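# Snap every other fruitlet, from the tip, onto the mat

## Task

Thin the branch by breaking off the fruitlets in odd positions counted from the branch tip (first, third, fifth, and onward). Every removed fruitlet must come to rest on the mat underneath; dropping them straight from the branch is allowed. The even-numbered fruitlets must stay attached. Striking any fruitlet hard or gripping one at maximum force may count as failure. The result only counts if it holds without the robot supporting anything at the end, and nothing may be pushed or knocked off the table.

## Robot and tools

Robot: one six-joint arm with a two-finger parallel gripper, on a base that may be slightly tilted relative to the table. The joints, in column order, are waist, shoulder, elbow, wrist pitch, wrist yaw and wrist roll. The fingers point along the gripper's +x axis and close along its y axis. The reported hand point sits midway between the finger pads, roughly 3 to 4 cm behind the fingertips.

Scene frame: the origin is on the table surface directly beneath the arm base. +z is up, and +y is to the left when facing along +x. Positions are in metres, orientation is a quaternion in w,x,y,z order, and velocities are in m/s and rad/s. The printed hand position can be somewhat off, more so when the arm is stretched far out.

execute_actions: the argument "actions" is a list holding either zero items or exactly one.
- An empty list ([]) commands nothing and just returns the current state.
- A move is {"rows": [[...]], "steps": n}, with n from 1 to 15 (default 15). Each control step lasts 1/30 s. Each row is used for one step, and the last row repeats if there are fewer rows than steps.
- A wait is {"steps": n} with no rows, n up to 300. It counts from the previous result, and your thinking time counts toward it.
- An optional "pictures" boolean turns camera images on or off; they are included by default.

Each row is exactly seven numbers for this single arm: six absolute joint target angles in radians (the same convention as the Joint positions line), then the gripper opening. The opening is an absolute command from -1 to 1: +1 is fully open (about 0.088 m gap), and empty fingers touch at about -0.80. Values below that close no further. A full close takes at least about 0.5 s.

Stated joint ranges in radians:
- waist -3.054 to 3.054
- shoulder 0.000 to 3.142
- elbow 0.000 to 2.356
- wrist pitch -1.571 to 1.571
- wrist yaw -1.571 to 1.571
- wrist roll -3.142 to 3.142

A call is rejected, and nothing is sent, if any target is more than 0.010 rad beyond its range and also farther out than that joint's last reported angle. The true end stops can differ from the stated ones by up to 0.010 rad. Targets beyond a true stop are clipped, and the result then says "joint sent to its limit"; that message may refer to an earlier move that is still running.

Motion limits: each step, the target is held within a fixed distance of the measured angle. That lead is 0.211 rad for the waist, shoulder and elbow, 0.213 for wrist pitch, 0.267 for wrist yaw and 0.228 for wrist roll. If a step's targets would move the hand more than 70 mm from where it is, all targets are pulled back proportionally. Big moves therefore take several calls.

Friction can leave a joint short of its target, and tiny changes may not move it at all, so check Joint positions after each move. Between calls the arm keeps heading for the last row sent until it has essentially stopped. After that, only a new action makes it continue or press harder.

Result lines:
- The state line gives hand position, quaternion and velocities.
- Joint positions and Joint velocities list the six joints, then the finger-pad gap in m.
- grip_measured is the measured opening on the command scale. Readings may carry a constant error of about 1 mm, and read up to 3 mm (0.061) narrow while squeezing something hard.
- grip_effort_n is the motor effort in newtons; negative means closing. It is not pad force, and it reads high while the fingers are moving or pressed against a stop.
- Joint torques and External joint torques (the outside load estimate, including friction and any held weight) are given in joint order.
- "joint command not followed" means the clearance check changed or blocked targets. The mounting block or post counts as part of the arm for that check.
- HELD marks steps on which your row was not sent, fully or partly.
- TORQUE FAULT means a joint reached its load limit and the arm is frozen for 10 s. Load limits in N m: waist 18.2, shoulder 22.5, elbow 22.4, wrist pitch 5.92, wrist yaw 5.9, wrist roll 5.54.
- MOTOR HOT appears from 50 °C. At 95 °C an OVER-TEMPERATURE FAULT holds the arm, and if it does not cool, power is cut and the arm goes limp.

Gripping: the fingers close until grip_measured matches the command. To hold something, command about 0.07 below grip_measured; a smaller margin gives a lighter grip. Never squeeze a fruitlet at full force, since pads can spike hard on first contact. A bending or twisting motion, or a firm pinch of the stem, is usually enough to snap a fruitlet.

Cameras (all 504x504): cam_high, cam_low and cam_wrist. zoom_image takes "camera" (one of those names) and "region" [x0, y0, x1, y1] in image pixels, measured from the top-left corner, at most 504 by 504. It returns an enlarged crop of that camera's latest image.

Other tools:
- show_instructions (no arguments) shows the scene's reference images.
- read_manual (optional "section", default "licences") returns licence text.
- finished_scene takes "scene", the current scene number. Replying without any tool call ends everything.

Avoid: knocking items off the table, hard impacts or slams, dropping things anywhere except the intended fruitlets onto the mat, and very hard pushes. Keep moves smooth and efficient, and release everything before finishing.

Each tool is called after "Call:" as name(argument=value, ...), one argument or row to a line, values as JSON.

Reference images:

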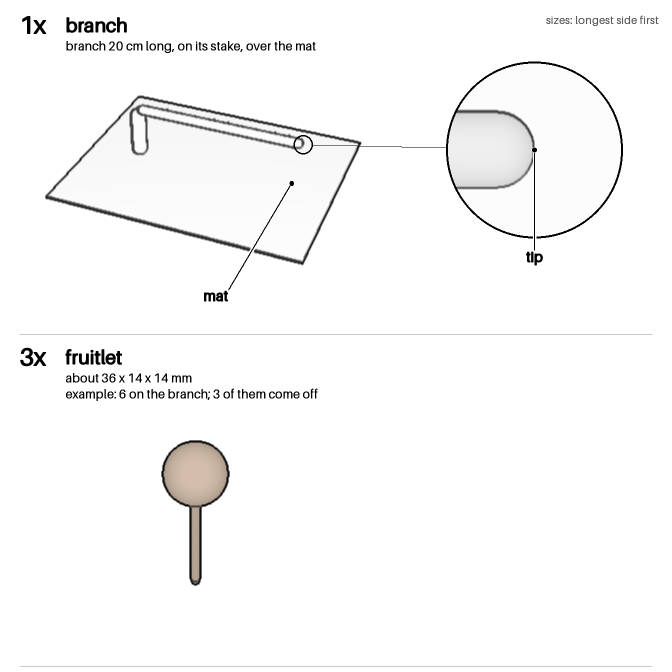

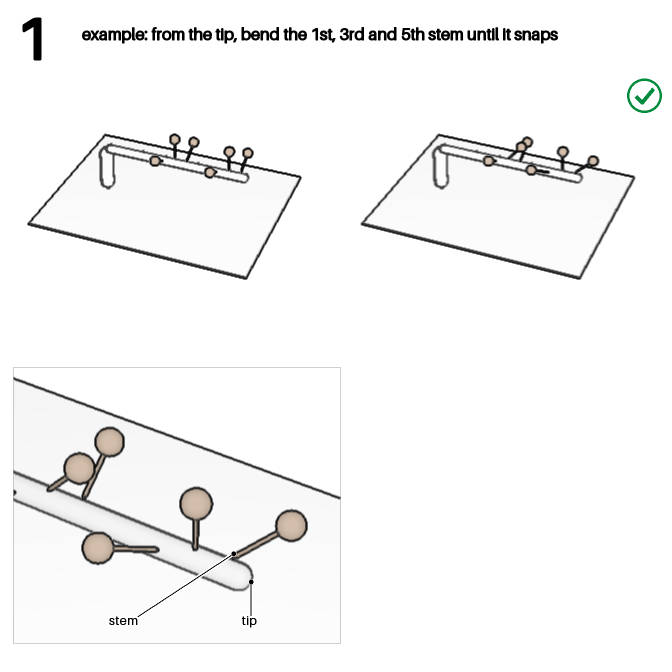

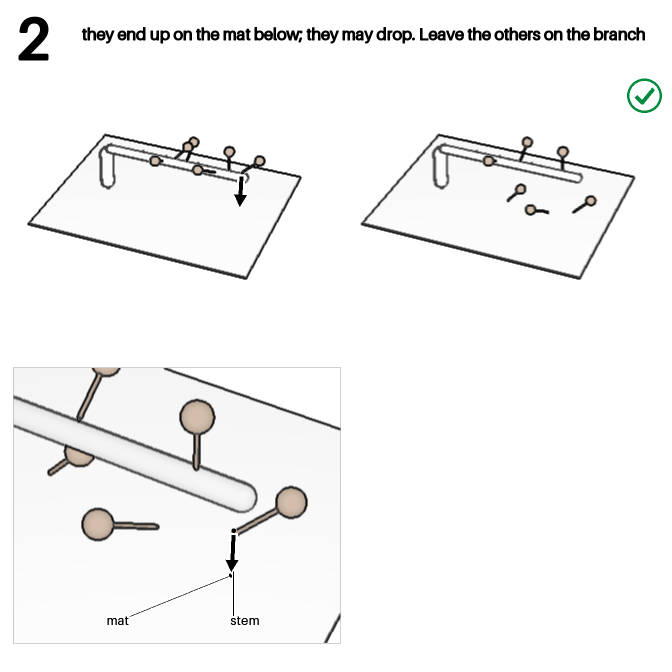

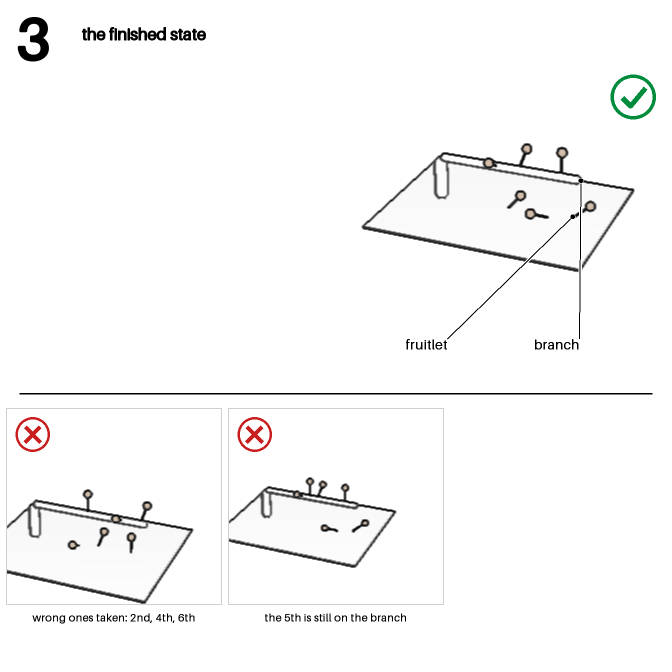

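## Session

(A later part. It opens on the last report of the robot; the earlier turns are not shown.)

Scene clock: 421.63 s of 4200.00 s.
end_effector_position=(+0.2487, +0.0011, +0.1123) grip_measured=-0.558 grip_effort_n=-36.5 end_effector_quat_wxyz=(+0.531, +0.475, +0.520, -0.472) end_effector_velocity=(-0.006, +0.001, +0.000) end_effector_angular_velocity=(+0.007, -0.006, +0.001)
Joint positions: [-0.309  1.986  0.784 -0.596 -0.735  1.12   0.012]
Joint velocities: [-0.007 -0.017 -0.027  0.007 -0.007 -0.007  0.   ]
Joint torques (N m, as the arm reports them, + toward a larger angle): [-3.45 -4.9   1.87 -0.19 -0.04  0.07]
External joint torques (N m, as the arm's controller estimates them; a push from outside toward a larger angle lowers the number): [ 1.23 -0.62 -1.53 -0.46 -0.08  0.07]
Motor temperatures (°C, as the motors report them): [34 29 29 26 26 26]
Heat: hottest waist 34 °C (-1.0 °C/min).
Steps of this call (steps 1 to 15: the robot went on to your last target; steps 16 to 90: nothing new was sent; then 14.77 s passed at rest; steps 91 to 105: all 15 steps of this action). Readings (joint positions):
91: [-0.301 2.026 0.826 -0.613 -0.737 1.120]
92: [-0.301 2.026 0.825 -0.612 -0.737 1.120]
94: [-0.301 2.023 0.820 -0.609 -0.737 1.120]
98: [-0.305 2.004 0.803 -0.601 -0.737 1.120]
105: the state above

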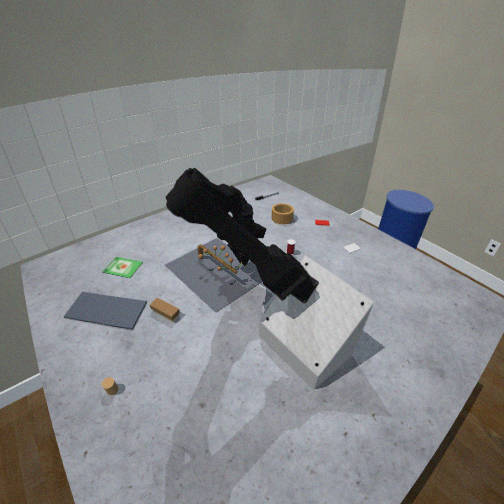

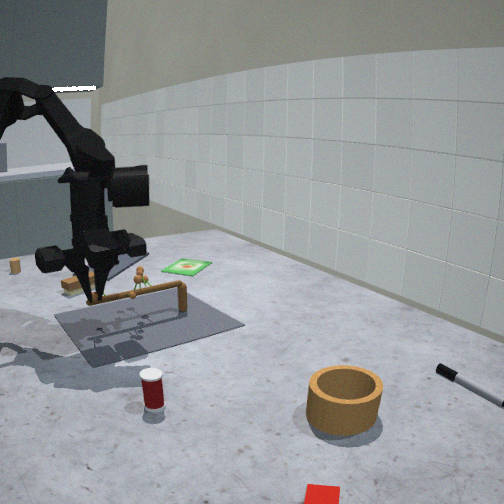

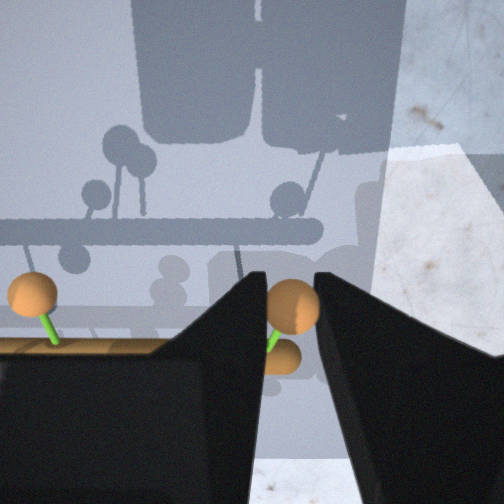

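Call:
execute_actions(
  actions=[
    {"rows":[[-0.303,1.976,0.765,-0.6,-0.738,1.122,-0.555],[-0.303,1.971,0.758,-0.599,-0.738,1.122,-0.555],[-0.304,1.966,0.751,-0.598,-0.738,1.122,-0.555],[-0.304,1.961,0.744,-0.596,-0.738,1.122,-0.555],[-0.304,1.956,0.737,-0.595,-0.738,1.122,-0.555],[-0.305,1.951,0.73,-0.593,-0.738,1.122,-0.555],[-0.305,1.946,0.723,-0.592,-0.738,1.122,-0.555],[-0.305,1.941,0.716,-0.59,-0.738,1.122,-0.555]],"steps":15},
  ],
)

Scene clock: 431.73 s of 4200.00 s.
end_effector_position=(+0.2359, +0.0048, +0.1112) grip_measured=-0.555 grip_effort_n=-3.5 end_effector_quat_wxyz=(+0.528, +0.476, +0.520, -0.473) end_effector_velocity=(-0.002, +0.002, +0.001) end_effector_angular_velocity=(+0.005, -0.009, +0.011)
Joint positions: [-0.309  1.949  0.731 -0.587 -0.735  1.12   0.012]
Joint velocities: [-0.002 -0.017 -0.017  0.007 -0.007 -0.007  0.   ]
Joint torques (N m, as the arm reports them, + toward a larger angle): [-3.41 -4.69  1.97 -0.08 -0.04  0.07]
External joint torques (N m, as the arm's controller estimates them; a push from outside toward a larger angle lowers the number): [ 1.04 -0.73 -1.3  -0.34 -0.1   0.07]
Motor temperatures (°C, as the motors report them): [34 29 29 26 26 26]
Heat: hottest waist 34 °C (-1.0 °C/min).
Steps of this call (steps 1 to 15: the robot went on to your last target; steps 16 to 90: nothing new was sent; then 6.60 s passed at rest; steps 91 to 105: all 15 steps of this action). Readings (joint positions):
91: [-0.309 1.984 0.782 -0.595 -0.735 1.120]
92: [-0.309 1.982 0.780 -0.594 -0.735 1.120]
94: [-0.309 1.976 0.773 -0.593 -0.735 1.120]
98: [-0.309 1.960 0.748 -0.590 -0.735 1.120]
105: the state above

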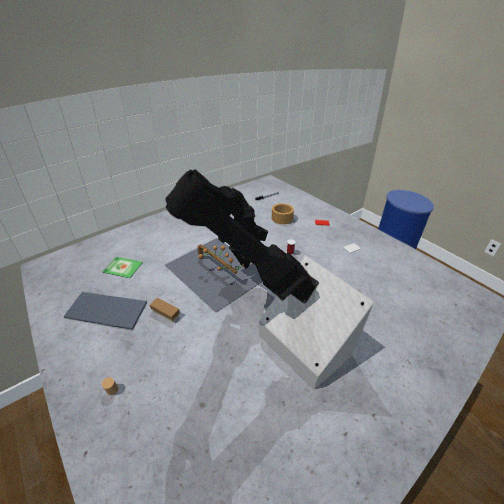

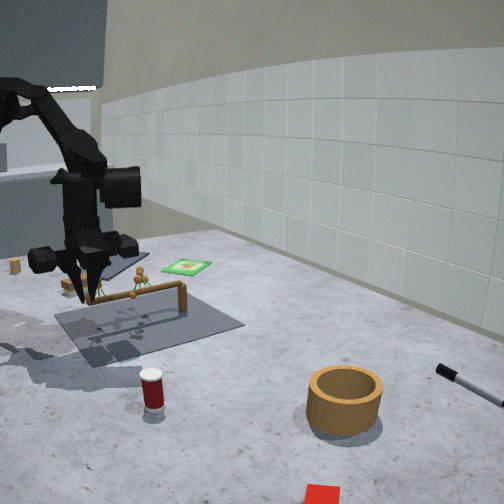

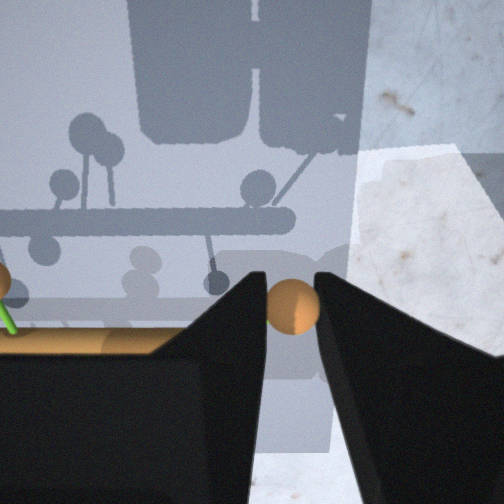

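Call:
execute_actions(
  actions=[
    {"rows":[[-0.302,1.936,0.711,-0.589,-0.739,1.125,-0.565],[-0.30,1.931,0.707,-0.588,-0.739,1.127,-0.565],[-0.298,1.926,0.702,-0.588,-0.74,1.13,-0.565],[-0.296,1.921,0.698,-0.587,-0.741,1.132,-0.565],[-0.294,1.916,0.693,-0.587,-0.741,1.134,-0.565],[-0.292,1.911,0.689,-0.586,-0.742,1.136,-0.565],[-0.29,1.907,0.685,-0.585,-0.743,1.138,-0.565],[-0.288,1.903,0.681,-0.585,-0.743,1.14,-0.565]],"steps":15},
  ],
)

Scene clock: 452.00 s of 4200.00 s.
end_effector_position=(+0.2288, +0.0096, +0.1115) grip_measured=-0.558 grip_effort_n=-38.8 end_effector_quat_wxyz=(+0.529, +0.476, +0.517, -0.475) end_effector_velocity=(-0.005, +0.000, +0.002) end_effector_angular_velocity=(-0.003, +0.009, -0.010)
Joint positions: [-0.302  1.91   0.697 -0.581 -0.733  1.136  0.012]
Joint velocities: [-0.007 -0.012 -0.007 -0.022  0.007 -0.007  0.   ]
Joint torques (N m, as the arm reports them, + toward a larger angle): [-2.55 -4.43  1.77 -0.16 -0.29  0.12]
External joint torques (N m, as the arm's controller estimates them; a push from outside toward a larger angle lowers the number): [ 1.73 -0.63 -1.45 -0.4  -0.35  0.12]
Motor temperatures (°C, as the motors report them): [34 29 29 26 26 26]
Heat: hottest waist 34 °C (+0.0 °C/min).
Steps of this call (steps 1 to 15: the robot went on to your last target; steps 16 to 90: nothing new was sent; then 16.77 s passed at rest; steps 91 to 105: all 15 steps of this action). Readings (joint positions):
91: [-0.309 1.947 0.729 -0.586 -0.735 1.120]
92: [-0.309 1.945 0.727 -0.585 -0.735 1.120]
94: [-0.308 1.938 0.721 -0.584 -0.736 1.123]
98: [-0.303 1.920 0.707 -0.580 -0.736 1.131]
105: the state above

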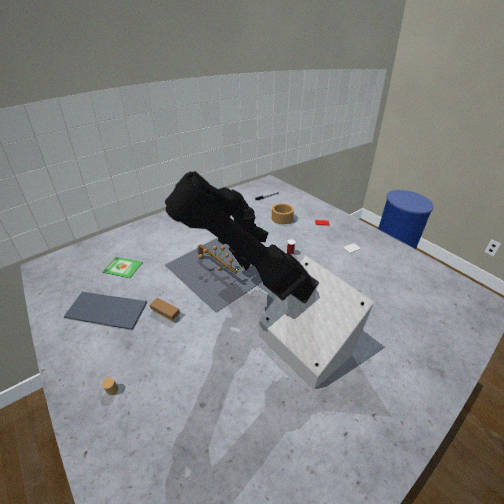

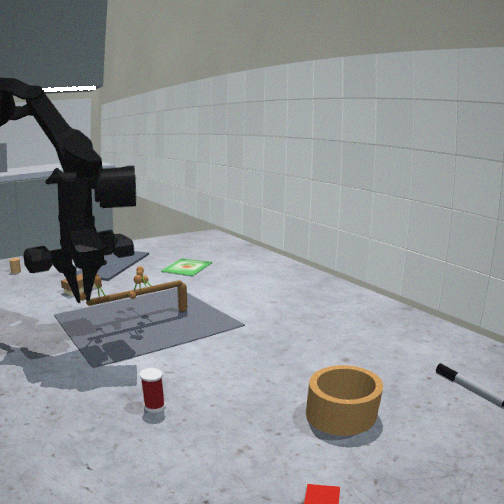

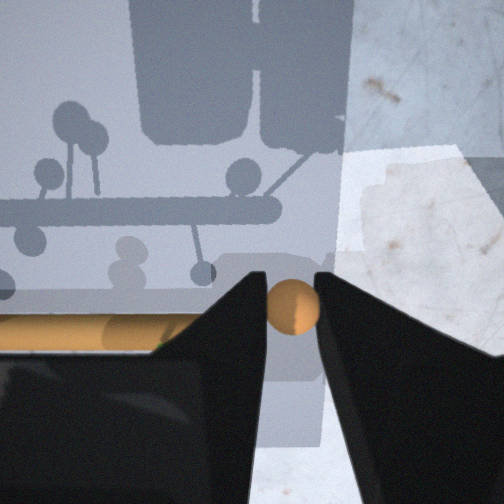

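Call:
execute_actions(
  actions=[
    {"rows":[[-0.284,1.899,0.679,-0.585,-0.744,1.143,-0.562],[-0.28,1.894,0.677,-0.585,-0.745,1.147,-0.562],[-0.276,1.889,0.674,-0.585,-0.746,1.151,-0.562],[-0.272,1.884,0.672,-0.585,-0.747,1.155,-0.562],[-0.268,1.879,0.669,-0.585,-0.748,1.159,-0.562],[-0.264,1.874,0.667,-0.585,-0.749,1.163,-0.562],[-0.26,1.87,0.665,-0.585,-0.75,1.167,-0.562],[-0.256,1.866,0.663,-0.585,-0.751,1.17,-0.562]],"steps":15},
  ],
)

Scene clock: 473.30 s of 4200.00 s.
end_effector_position=(+0.2262, +0.0145, +0.1119) grip_measured=-0.557 grip_effort_n=-24.9 end_effector_quat_wxyz=(+0.532, +0.472, +0.513, -0.481) end_effector_velocity=(+0.000, +0.002, +0.000) end_effector_angular_velocity=(+0.004, -0.009, +0.017)
Joint positions: [-0.283  1.874  0.68  -0.578 -0.72   1.168  0.012]
Joint velocities: [ 0.002 -0.012 -0.007  0.007 -0.007 -0.007 -0.   ]
Joint torques (N m, as the arm reports them, + toward a larger angle): [-1.44 -4.5   1.64 -0.34 -1.02  0.01]
External joint torques (N m, as the arm's controller estimates them; a push from outside toward a larger angle lowers the number): [ 2.77 -0.79 -1.65 -0.61 -1.08  0.02]
Motor temperatures (°C, as the motors report them): [33 29 29 26 26 26]
Heat: hottest waist 33 °C (-1.0 °C/min).
Steps of this call (steps 1 to 15: the robot went on to your last target; steps 16 to 90: nothing new was sent; then 17.80 s passed at rest; steps 91 to 105: all 15 steps of this action). Readings (joint positions):
91: [-0.301 1.908 0.695 -0.580 -0.733 1.137]
92: [-0.301 1.907 0.695 -0.580 -0.733 1.139]
94: [-0.297 1.900 0.692 -0.580 -0.732 1.144]
98: [-0.287 1.884 0.684 -0.579 -0.724 1.159]
105: the state above

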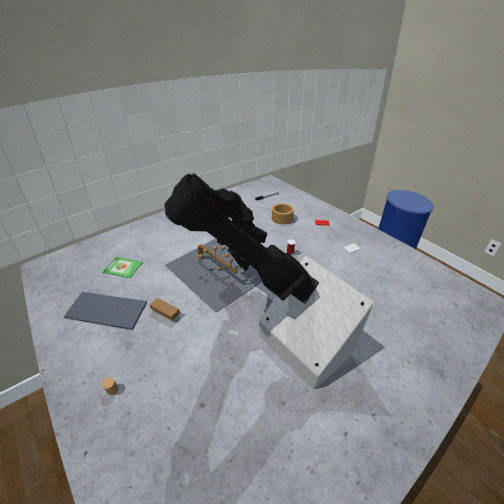

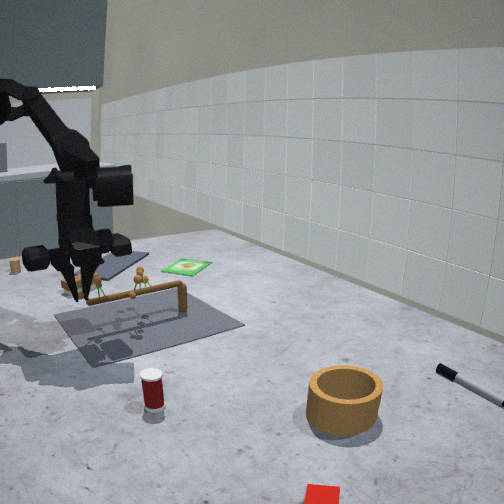

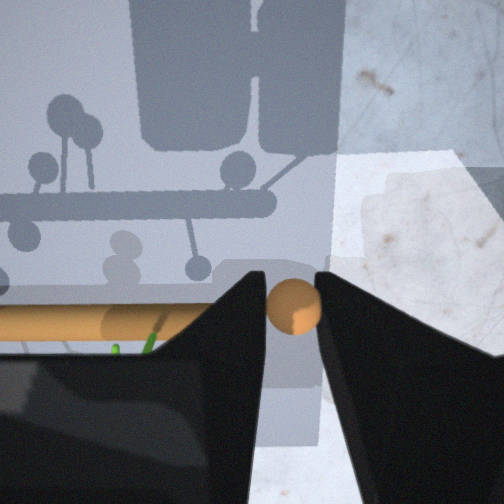

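Call:
execute_actions(
  actions=[
    {"rows":[[-0.285,1.885,0.68,-0.585,-0.74,1.16,-0.562],[-0.292,1.9,0.69,-0.587,-0.74,1.15,-0.562],[-0.30,1.92,0.70,-0.59,-0.74,1.14,-0.562],[-0.308,1.94,0.715,-0.592,-0.738,1.13,-0.562],[-0.312,1.96,0.73,-0.594,-0.737,1.122,-0.562],[-0.312,1.97,0.738,-0.594,-0.737,1.12,-0.562]],"steps":15},
  ],
  pictures=false,
)

Call:
execute_actions(
  actions=[
    {"rows":[[-0.308,1.975,0.736,-0.582,-0.738,1.124,-0.562],[-0.304,1.98,0.733,-0.571,-0.738,1.128,-0.562],[-0.30,1.985,0.73,-0.56,-0.739,1.132,-0.562],[-0.296,1.99,0.727,-0.548,-0.739,1.137,-0.562],[-0.292,1.996,0.724,-0.537,-0.74,1.141,-0.562],[-0.288,2.002,0.721,-0.526,-0.741,1.146,-0.562],[-0.283,2.008,0.717,-0.514,-0.742,1.15,-0.562],[-0.278,2.014,0.714,-0.503,-0.742,1.155,-0.562]],"steps":15},
  ],
)

Scene clock: 512.17 s of 4200.00 s.
end_effector_position=(+0.2332, +0.0038, +0.1093) grip_measured=-0.557 grip_effort_n=-24.9 end_effector_quat_wxyz=(+0.520, +0.479, +0.519, -0.480) end_effector_velocity=(+0.004, -0.004, +0.002) end_effector_angular_velocity=(-0.006, -0.004, -0.003)
Joint positions: [-0.309  1.959  0.73  -0.591 -0.734  1.127  0.012]
Joint velocities: [-0.012  0.012  0.017 -0.007  0.007 -0.007 -0.   ]
Joint torques (N m, as the arm reports them, + toward a larger angle): [-3.89 -3.02  4.16 -0.05 -0.05 -0.24]
External joint torques (N m, as the arm's controller estimates them; a push from outside toward a larger angle lowers the number): [ 0.56  0.95  0.99 -0.26 -0.11 -0.24]
Motor temperatures (°C, as the motors report them): [32 30 28 26 27 26]
Heat: hottest waist 32 °C (-2.0 °C/min).
Steps of this call (steps 1 to 15: the robot went on to your last target; steps 16 to 90: nothing new was sent; then 35.37 s passed at rest; steps 91 to 105: all 15 steps of this action). Readings (joint positions):
91: [-0.285 1.873 0.679 -0.578 -0.719 1.169]
92: [-0.289 1.875 0.681 -0.577 -0.721 1.169]
94: [-0.296 1.891 0.690 -0.583 -0.728 1.158]
98: [-0.306 1.943 0.718 -0.589 -0.734 1.135]
105: the state above

Scene clock: 512.67 s of 4200.00 s.
end_effector_position=(+0.2364, -0.0009, +0.0961) grip_measured=-0.557 grip_effort_n=-24.9 end_effector_quat_wxyz=(+0.526, +0.473, +0.523, -0.476) end_effector_velocity=(+0.004, -0.003, -0.001) end_effector_angular_velocity=(-0.014, -0.018, +0.031)
Joint positions: [-0.281  2.004  0.721 -0.508 -0.738  1.148  0.012]
Joint velocities: [ 0.002  0.002 -0.002  0.037  0.007 -0.007 -0.   ]
Joint torques (N m, as the arm reports them, + toward a larger angle): [-3.59 -3.17  2.42  0.24 -0.1   0.23]
External joint torques (N m, as the arm's controller estimates them; a push from outside toward a larger angle lowers the number): [ 0.96  1.02 -0.61  0.   -0.16  0.23]
Motor temperatures (°C, as the motors report them): [32 30 28 26 27 26]
Heat: hottest waist 32 °C (-2.0 °C/min).
Steps of this call (steps 1 to 15: all 15 steps of this action). Readings (joint positions):
1: [-0.309 1.960 0.730 -0.591 -0.734 1.127]
2: [-0.309 1.962 0.730 -0.589 -0.734 1.127]
4: [-0.307 1.969 0.730 -0.573 -0.734 1.127]
8: [-0.293 1.989 0.728 -0.533 -0.737 1.137]
15: the state above

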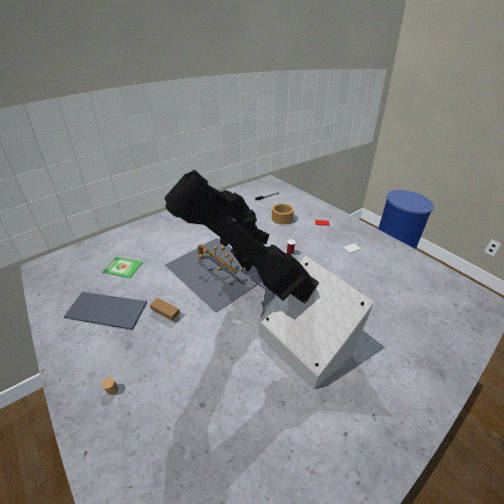

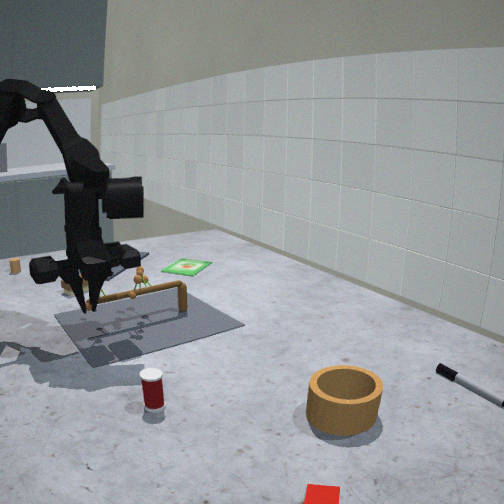

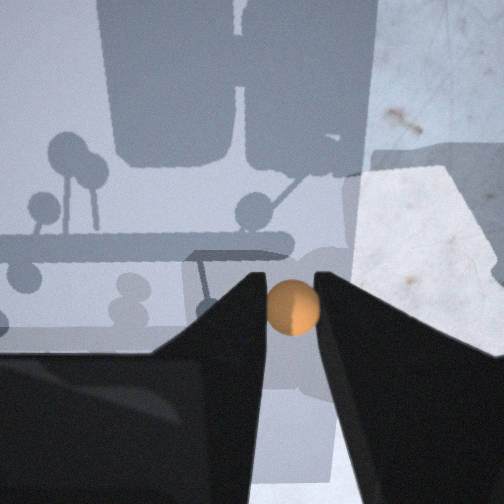

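Call:
execute_actions(
  actions=[
    {"rows":[[-0.285,2.018,0.716,-0.503,-0.741,1.15,-0.562],[-0.291,2.023,0.719,-0.503,-0.74,1.145,-0.562],[-0.297,2.028,0.722,-0.503,-0.739,1.14,-0.562],[-0.303,2.033,0.725,-0.503,-0.738,1.135,-0.562],[-0.309,2.038,0.728,-0.503,-0.737,1.13,-0.562],[-0.315,2.043,0.731,-0.503,-0.736,1.125,-0.562]],"steps":15},
  ],
)

Scene clock: 524.37 s of 4200.00 s.
end_effector_position=(+0.2352, -0.0095, +0.0967) grip_measured=-0.557 grip_effort_n=-24.9 end_effector_quat_wxyz=(+0.521, +0.482, +0.517, -0.478) end_effector_velocity=(-0.002, +0.003, +0.001) end_effector_angular_velocity=(+0.026, +0.002, +0.002)
Joint positions: [-0.312  2.033  0.724 -0.505 -0.739  1.132  0.012]
Joint velocities: [-0.007  0.002  0.002 -0.022 -0.022 -0.022  0.   ]
Joint torques (N m, as the arm reports them, + toward a larger angle): [-3.91 -3.18  3.91  0.23  0.12 -0.25]
External joint torques (N m, as the arm's controller estimates them; a push from outside toward a larger angle lowers the number): [ 0.63  0.98  0.98  0.02  0.08 -0.25]
Motor temperatures (°C, as the motors report them): [33 29 29 26 27 26]
Heat: hottest waist 33 °C (-1.0 °C/min).
Steps of this call (steps 1 to 15: the robot went on to your last target; steps 16 to 90: nothing new was sent; then 8.20 s passed at rest; steps 91 to 105: all 15 steps of this action). Readings (joint positions):
91: [-0.281 2.005 0.721 -0.505 -0.738 1.149]
92: [-0.281 2.007 0.721 -0.505 -0.739 1.149]
94: [-0.287 2.013 0.721 -0.505 -0.739 1.149]
98: [-0.306 2.028 0.721 -0.505 -0.739 1.137]
105: the state above

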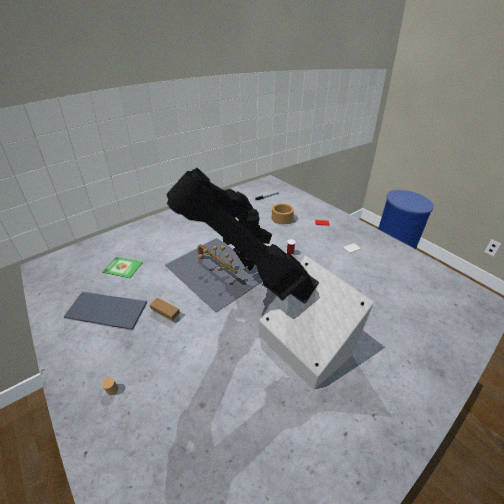

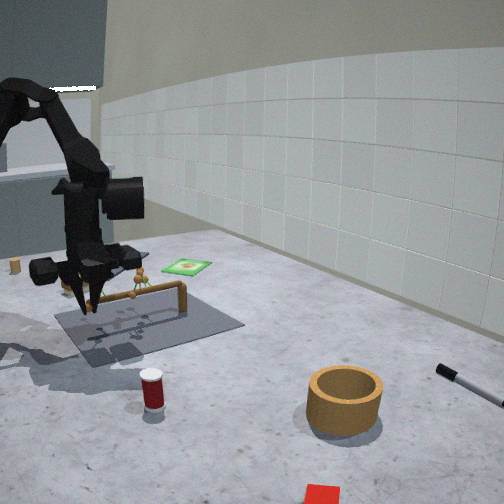

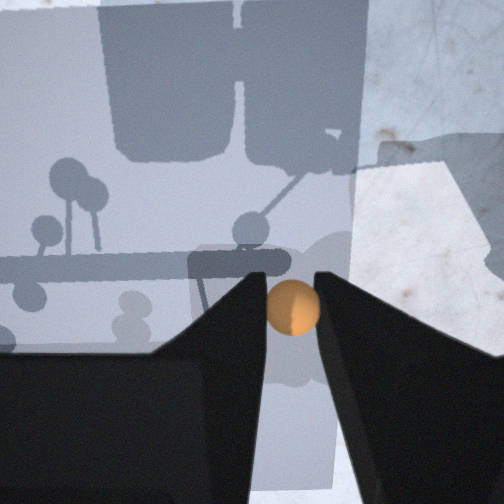

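Call:
execute_actions(
  actions=[
    {"rows":[[-0.305,2.07,0.74,-0.48,-0.74,1.14,-0.562],[-0.295,2.11,0.76,-0.455,-0.742,1.15,-0.562],[-0.285,2.15,0.78,-0.43,-0.744,1.16,-0.562],[-0.275,2.19,0.80,-0.40,-0.746,1.17,-0.562],[-0.265,2.22,0.815,-0.375,-0.748,1.18,-0.562],[-0.255,2.25,0.83,-0.35,-0.749,1.19,-0.562],[-0.246,2.274,0.843,-0.333,-0.75,1.2,-0.562]],"steps":15},
  ],
  pictures=false,
)

Call:
execute_actions(
  actions=[
    {"rows":[[-0.246,2.274,0.843,-0.333,-0.75,1.2,-0.562],[-0.246,2.274,0.843,-0.333,-0.75,1.2,-0.562],[-0.246,2.274,0.843,-0.333,-0.75,1.2,-0.562],[-0.246,2.274,0.843,-0.333,-0.75,1.2,-0.3]],"steps":15},
  ],
)

Scene clock: 541.47 s of 4200.00 s.
end_effector_position=(+0.2639, -0.0354, +0.0575) grip_measured=-0.557 grip_effort_n=-25.4 end_effector_quat_wxyz=(+0.525, +0.474, +0.522, -0.476) end_effector_velocity=(+0.017, -0.004, -0.004) end_effector_angular_velocity=(+0.011, -0.040, +0.029)
Joint positions: [-0.25   2.259  0.834 -0.34  -0.746  1.191  0.012]
Joint velocities: [ 0.002  0.037  0.037  0.051 -0.022  0.007  0.   ]
Joint torques (N m, as the arm reports them, + toward a larger angle): [-4.16 -3.79  3.27  0.22 -0.07  0.21]
External joint torques (N m, as the arm's controller estimates them; a push from outside toward a larger angle lowers the number): [ 1.09  1.33  0.85  0.01 -0.12  0.2 ]
Motor temperatures (°C, as the motors report them): [33 29 29 26 27 26]
Heat: hottest waist 33 °C (+0.0 °C/min).
Steps of this call (steps 1 to 15: the robot went on to your last target; steps 16 to 90: nothing new was sent; then 13.60 s passed at rest; steps 91 to 105: all 15 steps of this action). Readings (joint positions):
91: [-0.313 2.038 0.725 -0.502 -0.739 1.131]
92: [-0.311 2.050 0.730 -0.492 -0.739 1.131]
94: [-0.300 2.098 0.755 -0.456 -0.739 1.143]
98: [-0.266 2.212 0.812 -0.374 -0.743 1.175]
105: the state above

Scene clock: 541.97 s of 4200.00 s.
end_effector_position=(+0.2650, -0.0359, +0.0568) grip_measured=-0.309 grip_effort_n=14.2 end_effector_quat_wxyz=(+0.525, +0.475, +0.522, -0.476) end_effector_velocity=(+0.001, -0.000, +0.002) end_effector_angular_velocity=(-0.008, -0.001, -0.007)
Joint positions: [-0.249  2.263  0.837 -0.335 -0.747  1.194  0.024]
Joint velocities: [-0.002 -0.007  0.002 -0.007  0.007  0.007  0.003]
Joint torques (N m, as the arm reports them, + toward a larger angle): [-4.14 -3.85  3.3   0.24 -0.08  0.21]
External joint torques (N m, as the arm's controller estimates them; a push from outside toward a larger angle lowers the number): [ 1.11  1.29  0.81  0.   -0.13  0.21]
Motor temperatures (°C, as the motors report them): [33 29 29 26 27 26]
Heat: hottest waist 33 °C (+0.0 °C/min).
Steps of this call (steps 1 to 15: all 15 steps of this action). Readings (joint positions):
1: [-0.250 2.260 0.835 -0.338 -0.746 1.192]
2: [-0.250 2.261 0.836 -0.338 -0.746 1.193]
4: [-0.249 2.262 0.837 -0.336 -0.746 1.193]
8: [-0.249 2.263 0.837 -0.336 -0.747 1.194]
15: the state above

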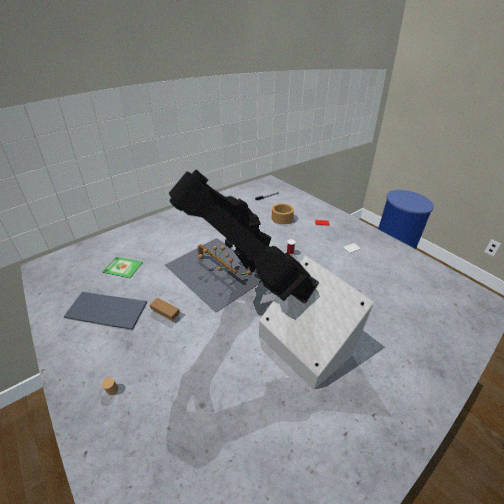

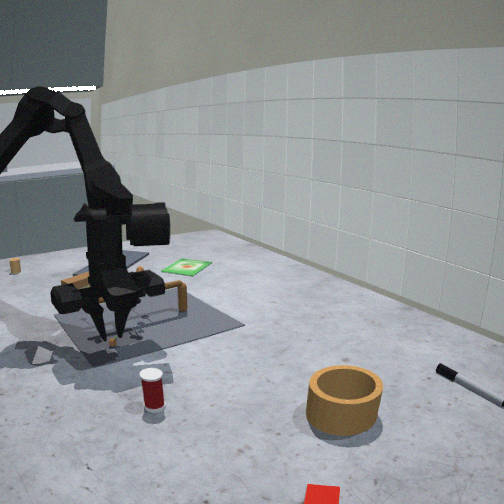

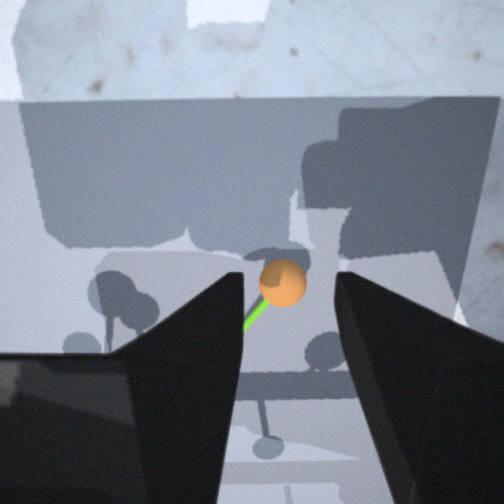

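Call:
execute_actions(
  actions=[
    {"rows":[[-0.32,2.17,0.88,-0.56,-0.73,1.1,-0.2],[-0.40,2.05,0.93,-0.80,-0.715,0.8,-0.2],[-0.40,1.99,0.94,-0.85,-0.711,0.4,-0.2]],"steps":12},
  ],
  pictures=false,
)

Call:
execute_actions(
  actions=[
    {"rows":[[-0.36,1.93,0.94,-0.88,-0.72,-0.3,-0.2],[-0.27,1.85,0.93,-0.88,-0.74,-1.0,-0.2],[-0.19,1.755,0.917,-0.866,-0.759,-1.89,-0.2]],"steps":15},
  ],
  pictures=false,
)

Call:
execute_actions(
  actions=[
    {"steps":40},
  ],
)

Scene clock: 597.03 s of 4200.00 s.
end_effector_position=(+0.2669, -0.0039, +0.1505) grip_measured=-0.205 grip_effort_n=13.7 end_effector_quat_wxyz=(+0.623, +0.346, +0.612, -0.344) end_effector_velocity=(-0.058, +0.013, -0.003) end_effector_angular_velocity=(+0.017, +0.231, +1.449)
Joint positions: [-0.396  1.996  0.942 -0.819 -0.715  0.559  0.029]
Joint velocities: [-0.007 -0.007 -0.032 -0.271  0.066 -1.648  0.001]
Joint torques (N m, as the arm reports them, + toward a larger angle): [-4.32 -4.84  3.93  0.08  0.05 -0.27]
External joint torques (N m, as the arm's controller estimates them; a push from outside toward a larger angle lowers the number): [ 0.74 -0.2  -0.27 -0.23  0.06 -0.25]
Motor temperatures (°C, as the motors report them): [35 29 29 26 26 26]
Heat: hottest waist 35 °C (+2.0 °C/min).
Steps of this call (steps 1 to 15: the robot went on to your last target; steps 16 to 90: nothing new was sent; then 51.67 s passed at rest; steps 91 to 102: all 12 steps of this action). Readings (joint positions):
91: [-0.255 2.254 0.846 -0.382 -0.746 1.177]
92: [-0.274 2.230 0.856 -0.439 -0.741 1.131]
94: [-0.329 2.155 0.874 -0.538 -0.726 1.030]
98: [-0.391 2.017 0.938 -0.736 -0.722 0.791]
102: the state above

Scene clock: 597.53 s of 4200.00 s.
end_effector_position=(+0.2681, +0.0766, +0.1518) grip_measured=-0.203 grip_effort_n=14.2 end_effector_quat_wxyz=(+0.708, -0.044, +0.703, +0.042) end_effector_velocity=(-0.002, +0.008, -0.001) end_effector_angular_velocity=(+0.008, +0.011, +1.765)
Joint positions: [-0.195  1.766  0.925 -0.864 -0.758 -0.324  0.029]
Joint velocities: [ 0.017 -0.012 -0.002 -0.007 -0.022 -1.751 -0.   ]
Joint torques (N m, as the arm reports them, + toward a larger angle): [-3.75 -5.04  3.22  0.03 -0.07 -0.26]
External joint torques (N m, as the arm's controller estimates them; a push from outside toward a larger angle lowers the number): [ 0.95 -1.   -0.52 -0.21 -0.04 -0.26]
Motor temperatures (°C, as the motors report them): [35 29 29 26 26 26]
Heat: hottest waist 35 °C (+2.0 °C/min).
Steps of this call (steps 1 to 15: all 15 steps of this action). Readings (joint positions):
1: [-0.393 1.992 0.942 -0.833 -0.713 0.499]
2: [-0.379 1.972 0.939 -0.843 -0.713 0.441]
4: [-0.303 1.894 0.927 -0.856 -0.727 0.327]
8: [-0.203 1.775 0.930 -0.859 -0.758 0.089]
15: the state above

Scene clock: 598.87 s of 4200.00 s.
end_effector_position=(+0.2680, +0.0773, +0.1516) grip_measured=-0.203 grip_effort_n=12.8 end_effector_quat_wxyz=(-0.472, +0.530, -0.470, -0.525) end_effector_velocity=(-0.002, +0.001, +0.000) end_effector_angular_velocity=(+0.008, +0.002, +0.001)
Joint positions: [-0.192  1.764  0.925 -0.864 -0.758 -1.883  0.029]
Joint velocities: [-0.002 -0.002 -0.002 -0.007 -0.007 -0.007  0.   ]
Joint torques (N m, as the arm reports them, + toward a larger angle): [-3.69 -5.02  3.11 -0.04 -0.11 -0.26]
External joint torques (N m, as the arm's controller estimates them; a push from outside toward a larger angle lowers the number): [ 0.97 -1.02 -0.61 -0.23 -0.06 -0.26]
Motor temperatures (°C, as the motors report them): [35 29 29 26 26 26]
Heat: hottest waist 35 °C (+2.0 °C/min).
Steps of this call (steps 1 to 40: the robot went on to your last target). Readings (joint positions):
1: [-0.194 1.765 0.925 -0.864 -0.758 -0.384]
2: [-0.194 1.765 0.925 -0.864 -0.758 -0.443]
4: [-0.193 1.765 0.925 -0.864 -0.758 -0.561]
8: [-0.193 1.764 0.925 -0.864 -0.758 -0.797]
40: the state above

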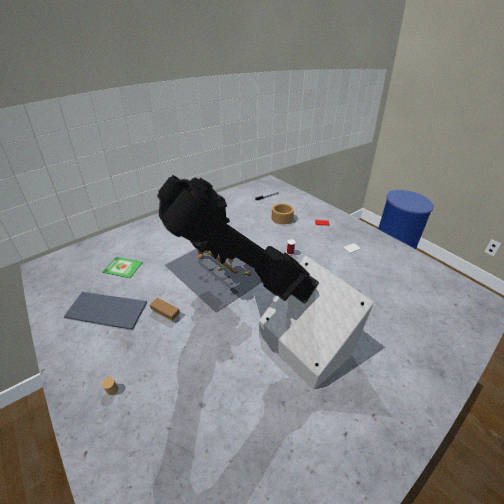

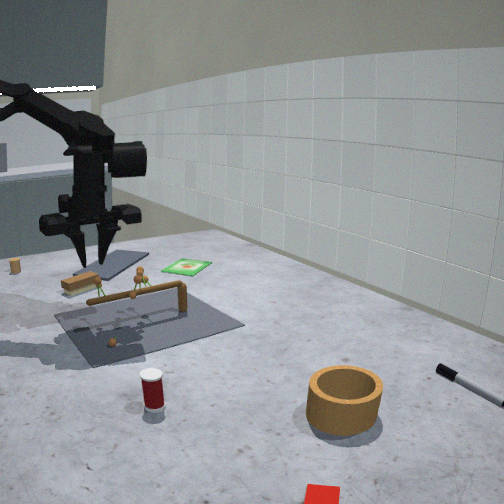

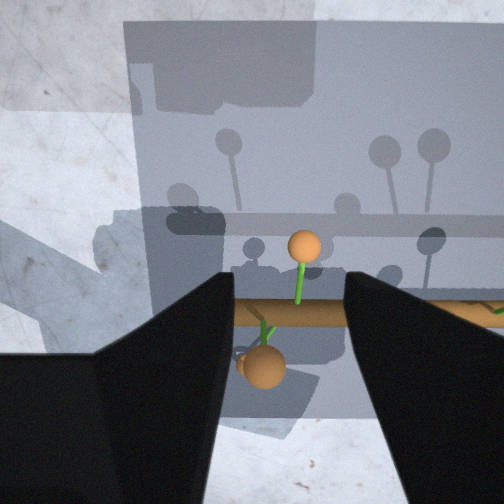

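Call:
execute_actions(
  actions=[
    {"rows":[[-0.17,1.79,0.92,-0.82,-0.76,-1.855,-0.2],[-0.148,1.81,0.912,-0.777,-0.762,-1.83,-0.2],[-0.127,1.83,0.902,-0.734,-0.764,-1.80,-0.2],[-0.105,1.845,0.89,-0.691,-0.766,-1.778,-0.2]],"steps":15},
  ],
)

Scene clock: 646.83 s of 4200.00 s.
end_effector_position=(+0.2774, +0.0758, +0.1189) grip_measured=-0.203 grip_effort_n=12.3 end_effector_quat_wxyz=(-0.466, +0.532, -0.469, -0.529) end_effector_velocity=(+0.001, -0.000, -0.004) end_effector_angular_velocity=(+0.007, -0.001, -0.012)
Joint positions: [-0.109  1.834  0.897 -0.696 -0.763 -1.786  0.029]
Joint velocities: [ 0.007  0.012 -0.002  0.022 -0.007  0.022 -0.   ]
Joint torques (N m, as the arm reports them, + toward a larger angle): [-3.87 -3.42  2.82  0.23 -0.18  0.22]
External joint torques (N m, as the arm's controller estimates them; a push from outside toward a larger angle lowers the number): [ 1.    0.96 -0.47  0.04 -0.13  0.21]
Motor temperatures (°C, as the motors report them): [34 30 29 25 26 26]
Heat: hottest waist 34 °C (-1.0 °C/min).
Steps of this call (steps 1 to 30: the robot went on to your last target; steps 31 to 90: nothing new was sent; then 44.47 s passed at rest; steps 91 to 105: all 15 steps of this action). Readings (joint positions):
91: [-0.190 1.765 0.925 -0.859 -0.758 -1.883]
92: [-0.184 1.770 0.923 -0.839 -0.758 -1.873]
94: [-0.158 1.791 0.919 -0.776 -0.760 -1.837]
98: [-0.114 1.828 0.900 -0.719 -0.761 -1.799]
105: the state above

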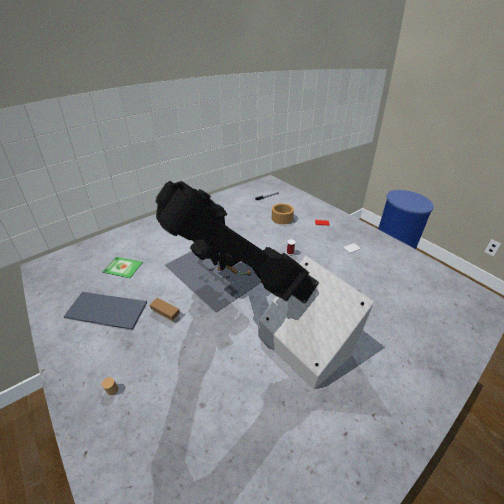

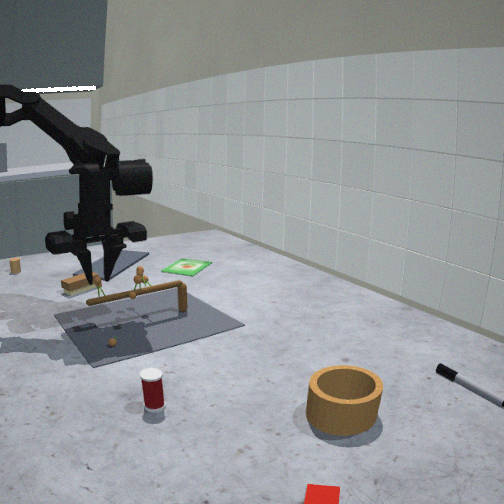

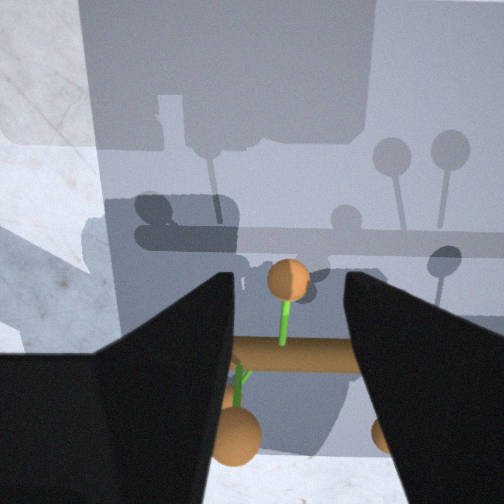

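Call:
execute_actions(
  actions=[
    {"rows":[[-0.098,1.848,0.885,-0.672,-0.766,-1.77,-0.2],[-0.087,1.856,0.875,-0.647,-0.768,-1.755,-0.2],[-0.076,1.863,0.866,-0.621,-0.77,-1.74,-0.2],[-0.065,1.87,0.857,-0.596,-0.772,-1.723,-0.2]],"steps":15},
  ],
)

Scene clock: 656.97 s of 4200.00 s.
end_effector_position=(+0.2771, +0.0753, +0.1017) grip_measured=-0.203 grip_effort_n=12.3 end_effector_quat_wxyz=(-0.468, +0.530, -0.469, -0.530) end_effector_velocity=(-0.002, +0.000, -0.002) end_effector_angular_velocity=(+0.007, +0.003, +0.007)
Joint positions: [-0.068  1.86   0.864 -0.6   -0.768 -1.73   0.029]
Joint velocities: [ 0.002  0.002 -0.007  0.007 -0.007 -0.007 -0.   ]
Joint torques (N m, as the arm reports them, + toward a larger angle): [-3.99 -3.49  2.53  0.21 -0.19  0.21]
External joint torques (N m, as the arm's controller estimates them; a push from outside toward a larger angle lowers the number): [ 0.94  0.99 -0.56  0.03 -0.14  0.21]
Motor temperatures (°C, as the motors report them): [34 30 29 25 26 26]
Heat: hottest waist 34 °C (-1.0 °C/min).
Steps of this call (steps 1 to 15: the robot went on to your last target; steps 16 to 90: nothing new was sent; then 6.63 s passed at rest; steps 91 to 105: all 15 steps of this action). Readings (joint positions):
91: [-0.107 1.836 0.896 -0.689 -0.763 -1.782]
92: [-0.105 1.837 0.893 -0.678 -0.763 -1.777]
94: [-0.093 1.844 0.884 -0.645 -0.765 -1.758]
98: [-0.071 1.858 0.867 -0.613 -0.767 -1.737]
105: the state above

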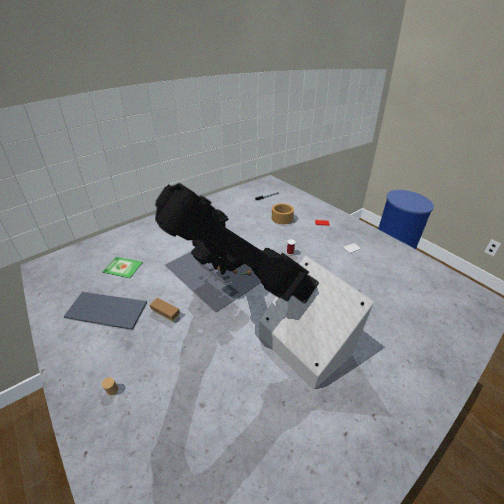

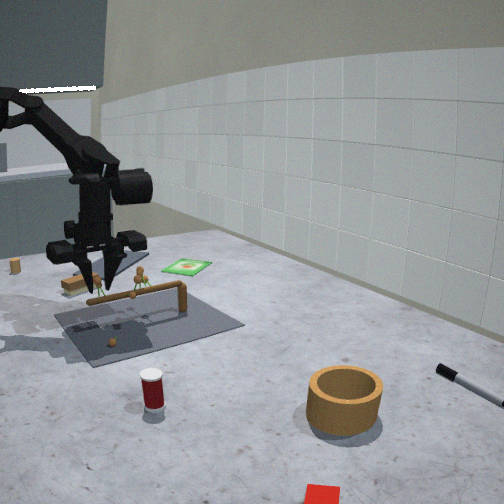

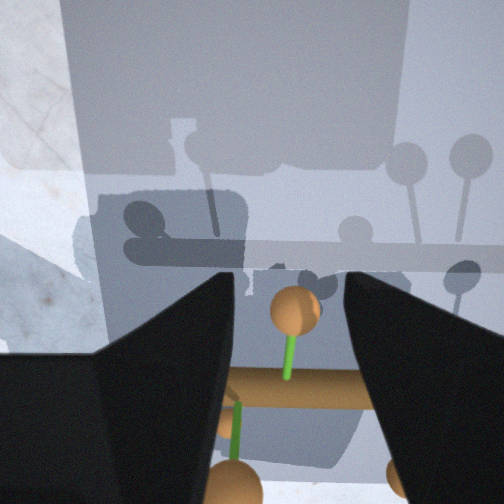

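Call:
execute_actions(
  actions=[
    {"rows":[[-0.065,1.87,0.857,-0.596,-0.772,-1.723,-0.35],[-0.065,1.87,0.857,-0.596,-0.772,-1.723,-0.45],[-0.065,1.87,0.857,-0.596,-0.772,-1.723,-0.5],[-0.065,1.87,0.857,-0.596,-0.772,-1.723,-0.54],[-0.065,1.87,0.857,-0.596,-0.772,-1.723,-0.575]],"steps":15},
  ],
  pictures=false,
)

Call:
execute_actions(
  actions=[
    {"steps":12},
  ],
)

Scene clock: 665.37 s of 4200.00 s.
end_effector_position=(+0.2772, +0.0754, +0.1016) grip_measured=-0.567 grip_effort_n=-17.0 end_effector_quat_wxyz=(-0.468, +0.530, -0.468, -0.530) end_effector_velocity=(-0.004, -0.001, -0.001) end_effector_angular_velocity=(+0.008, +0.010, -0.006)
Joint positions: [-0.068  1.86   0.864 -0.598 -0.769 -1.729  0.011]
Joint velocities: [-0.002  0.002 -0.007 -0.007 -0.007 -0.007 -0.003]
Joint torques (N m, as the arm reports them, + toward a larger angle): [-3.9  -3.47  2.53  0.2  -0.19  0.2 ]
External joint torques (N m, as the arm's controller estimates them; a push from outside toward a larger angle lowers the number): [ 1.05  1.01 -0.52  0.03 -0.14  0.2 ]
Motor temperatures (°C, as the motors report them): [35 29 29 25 26 26]
Heat: hottest waist 35 °C (+0.0 °C/min).
Steps of this call (steps 1 to 15: the robot went on to your last target; steps 16 to 90: nothing new was sent; then 4.90 s passed at rest; steps 91 to 105: all 15 steps of this action). Readings (joint positions):
91: [-0.068 1.860 0.864 -0.599 -0.769 -1.729]
92: [-0.068 1.860 0.864 -0.599 -0.769 -1.729]
94: [-0.068 1.860 0.864 -0.598 -0.769 -1.729]
98: [-0.068 1.860 0.864 -0.598 -0.769 -1.729]
105: the state above

Scene clock: 665.77 s of 4200.00 s.
end_effector_position=(+0.2772, +0.0754, +0.1016) grip_measured=-0.572 grip_effort_n=-18.8 end_effector_quat_wxyz=(-0.468, +0.530, -0.468, -0.530) end_effector_velocity=(-0.002, +0.001, +0.001) end_effector_angular_velocity=(+0.008, +0.003, -0.014)
Joint positions: [-0.068  1.86   0.864 -0.598 -0.769 -1.729  0.011]
Joint velocities: [-0.002 -0.002 -0.002 -0.007 -0.007  0.007 -0.   ]
Joint torques (N m, as the arm reports them, + toward a larger angle): [-3.91 -3.47  2.51  0.21 -0.19  0.2 ]
External joint torques (N m, as the arm's controller estimates them; a push from outside toward a larger angle lowers the number): [ 1.02  1.06 -0.56  0.04 -0.13  0.2 ]
Motor temperatures (°C, as the motors report them): [35 29 29 25 26 26]
Heat: hottest waist 35 °C (+0.0 °C/min).
Steps of this call (steps 1 to 12: the robot went on to your last target). Readings (joint positions):
1: [-0.068 1.860 0.864 -0.598 -0.769 -1.729]
2: [-0.068 1.860 0.864 -0.598 -0.769 -1.729]
4: [-0.068 1.860 0.864 -0.598 -0.769 -1.729]
8: [-0.068 1.860 0.864 -0.598 -0.769 -1.729]
12: the state above

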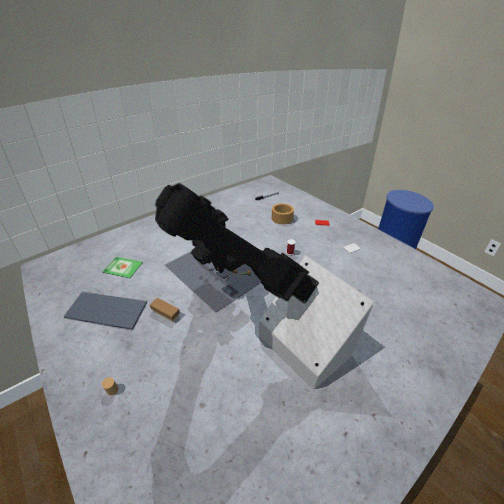

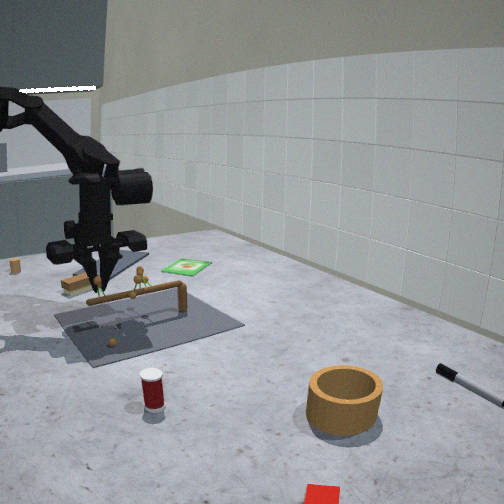

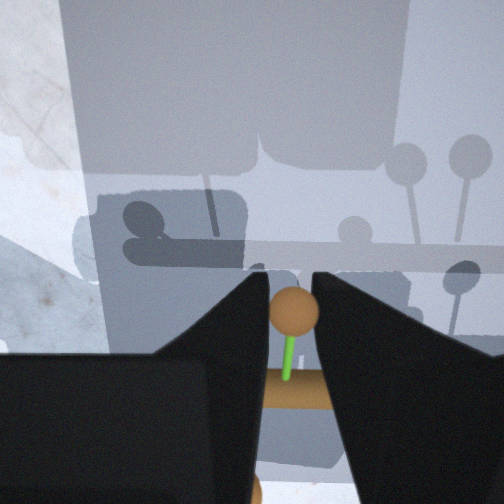

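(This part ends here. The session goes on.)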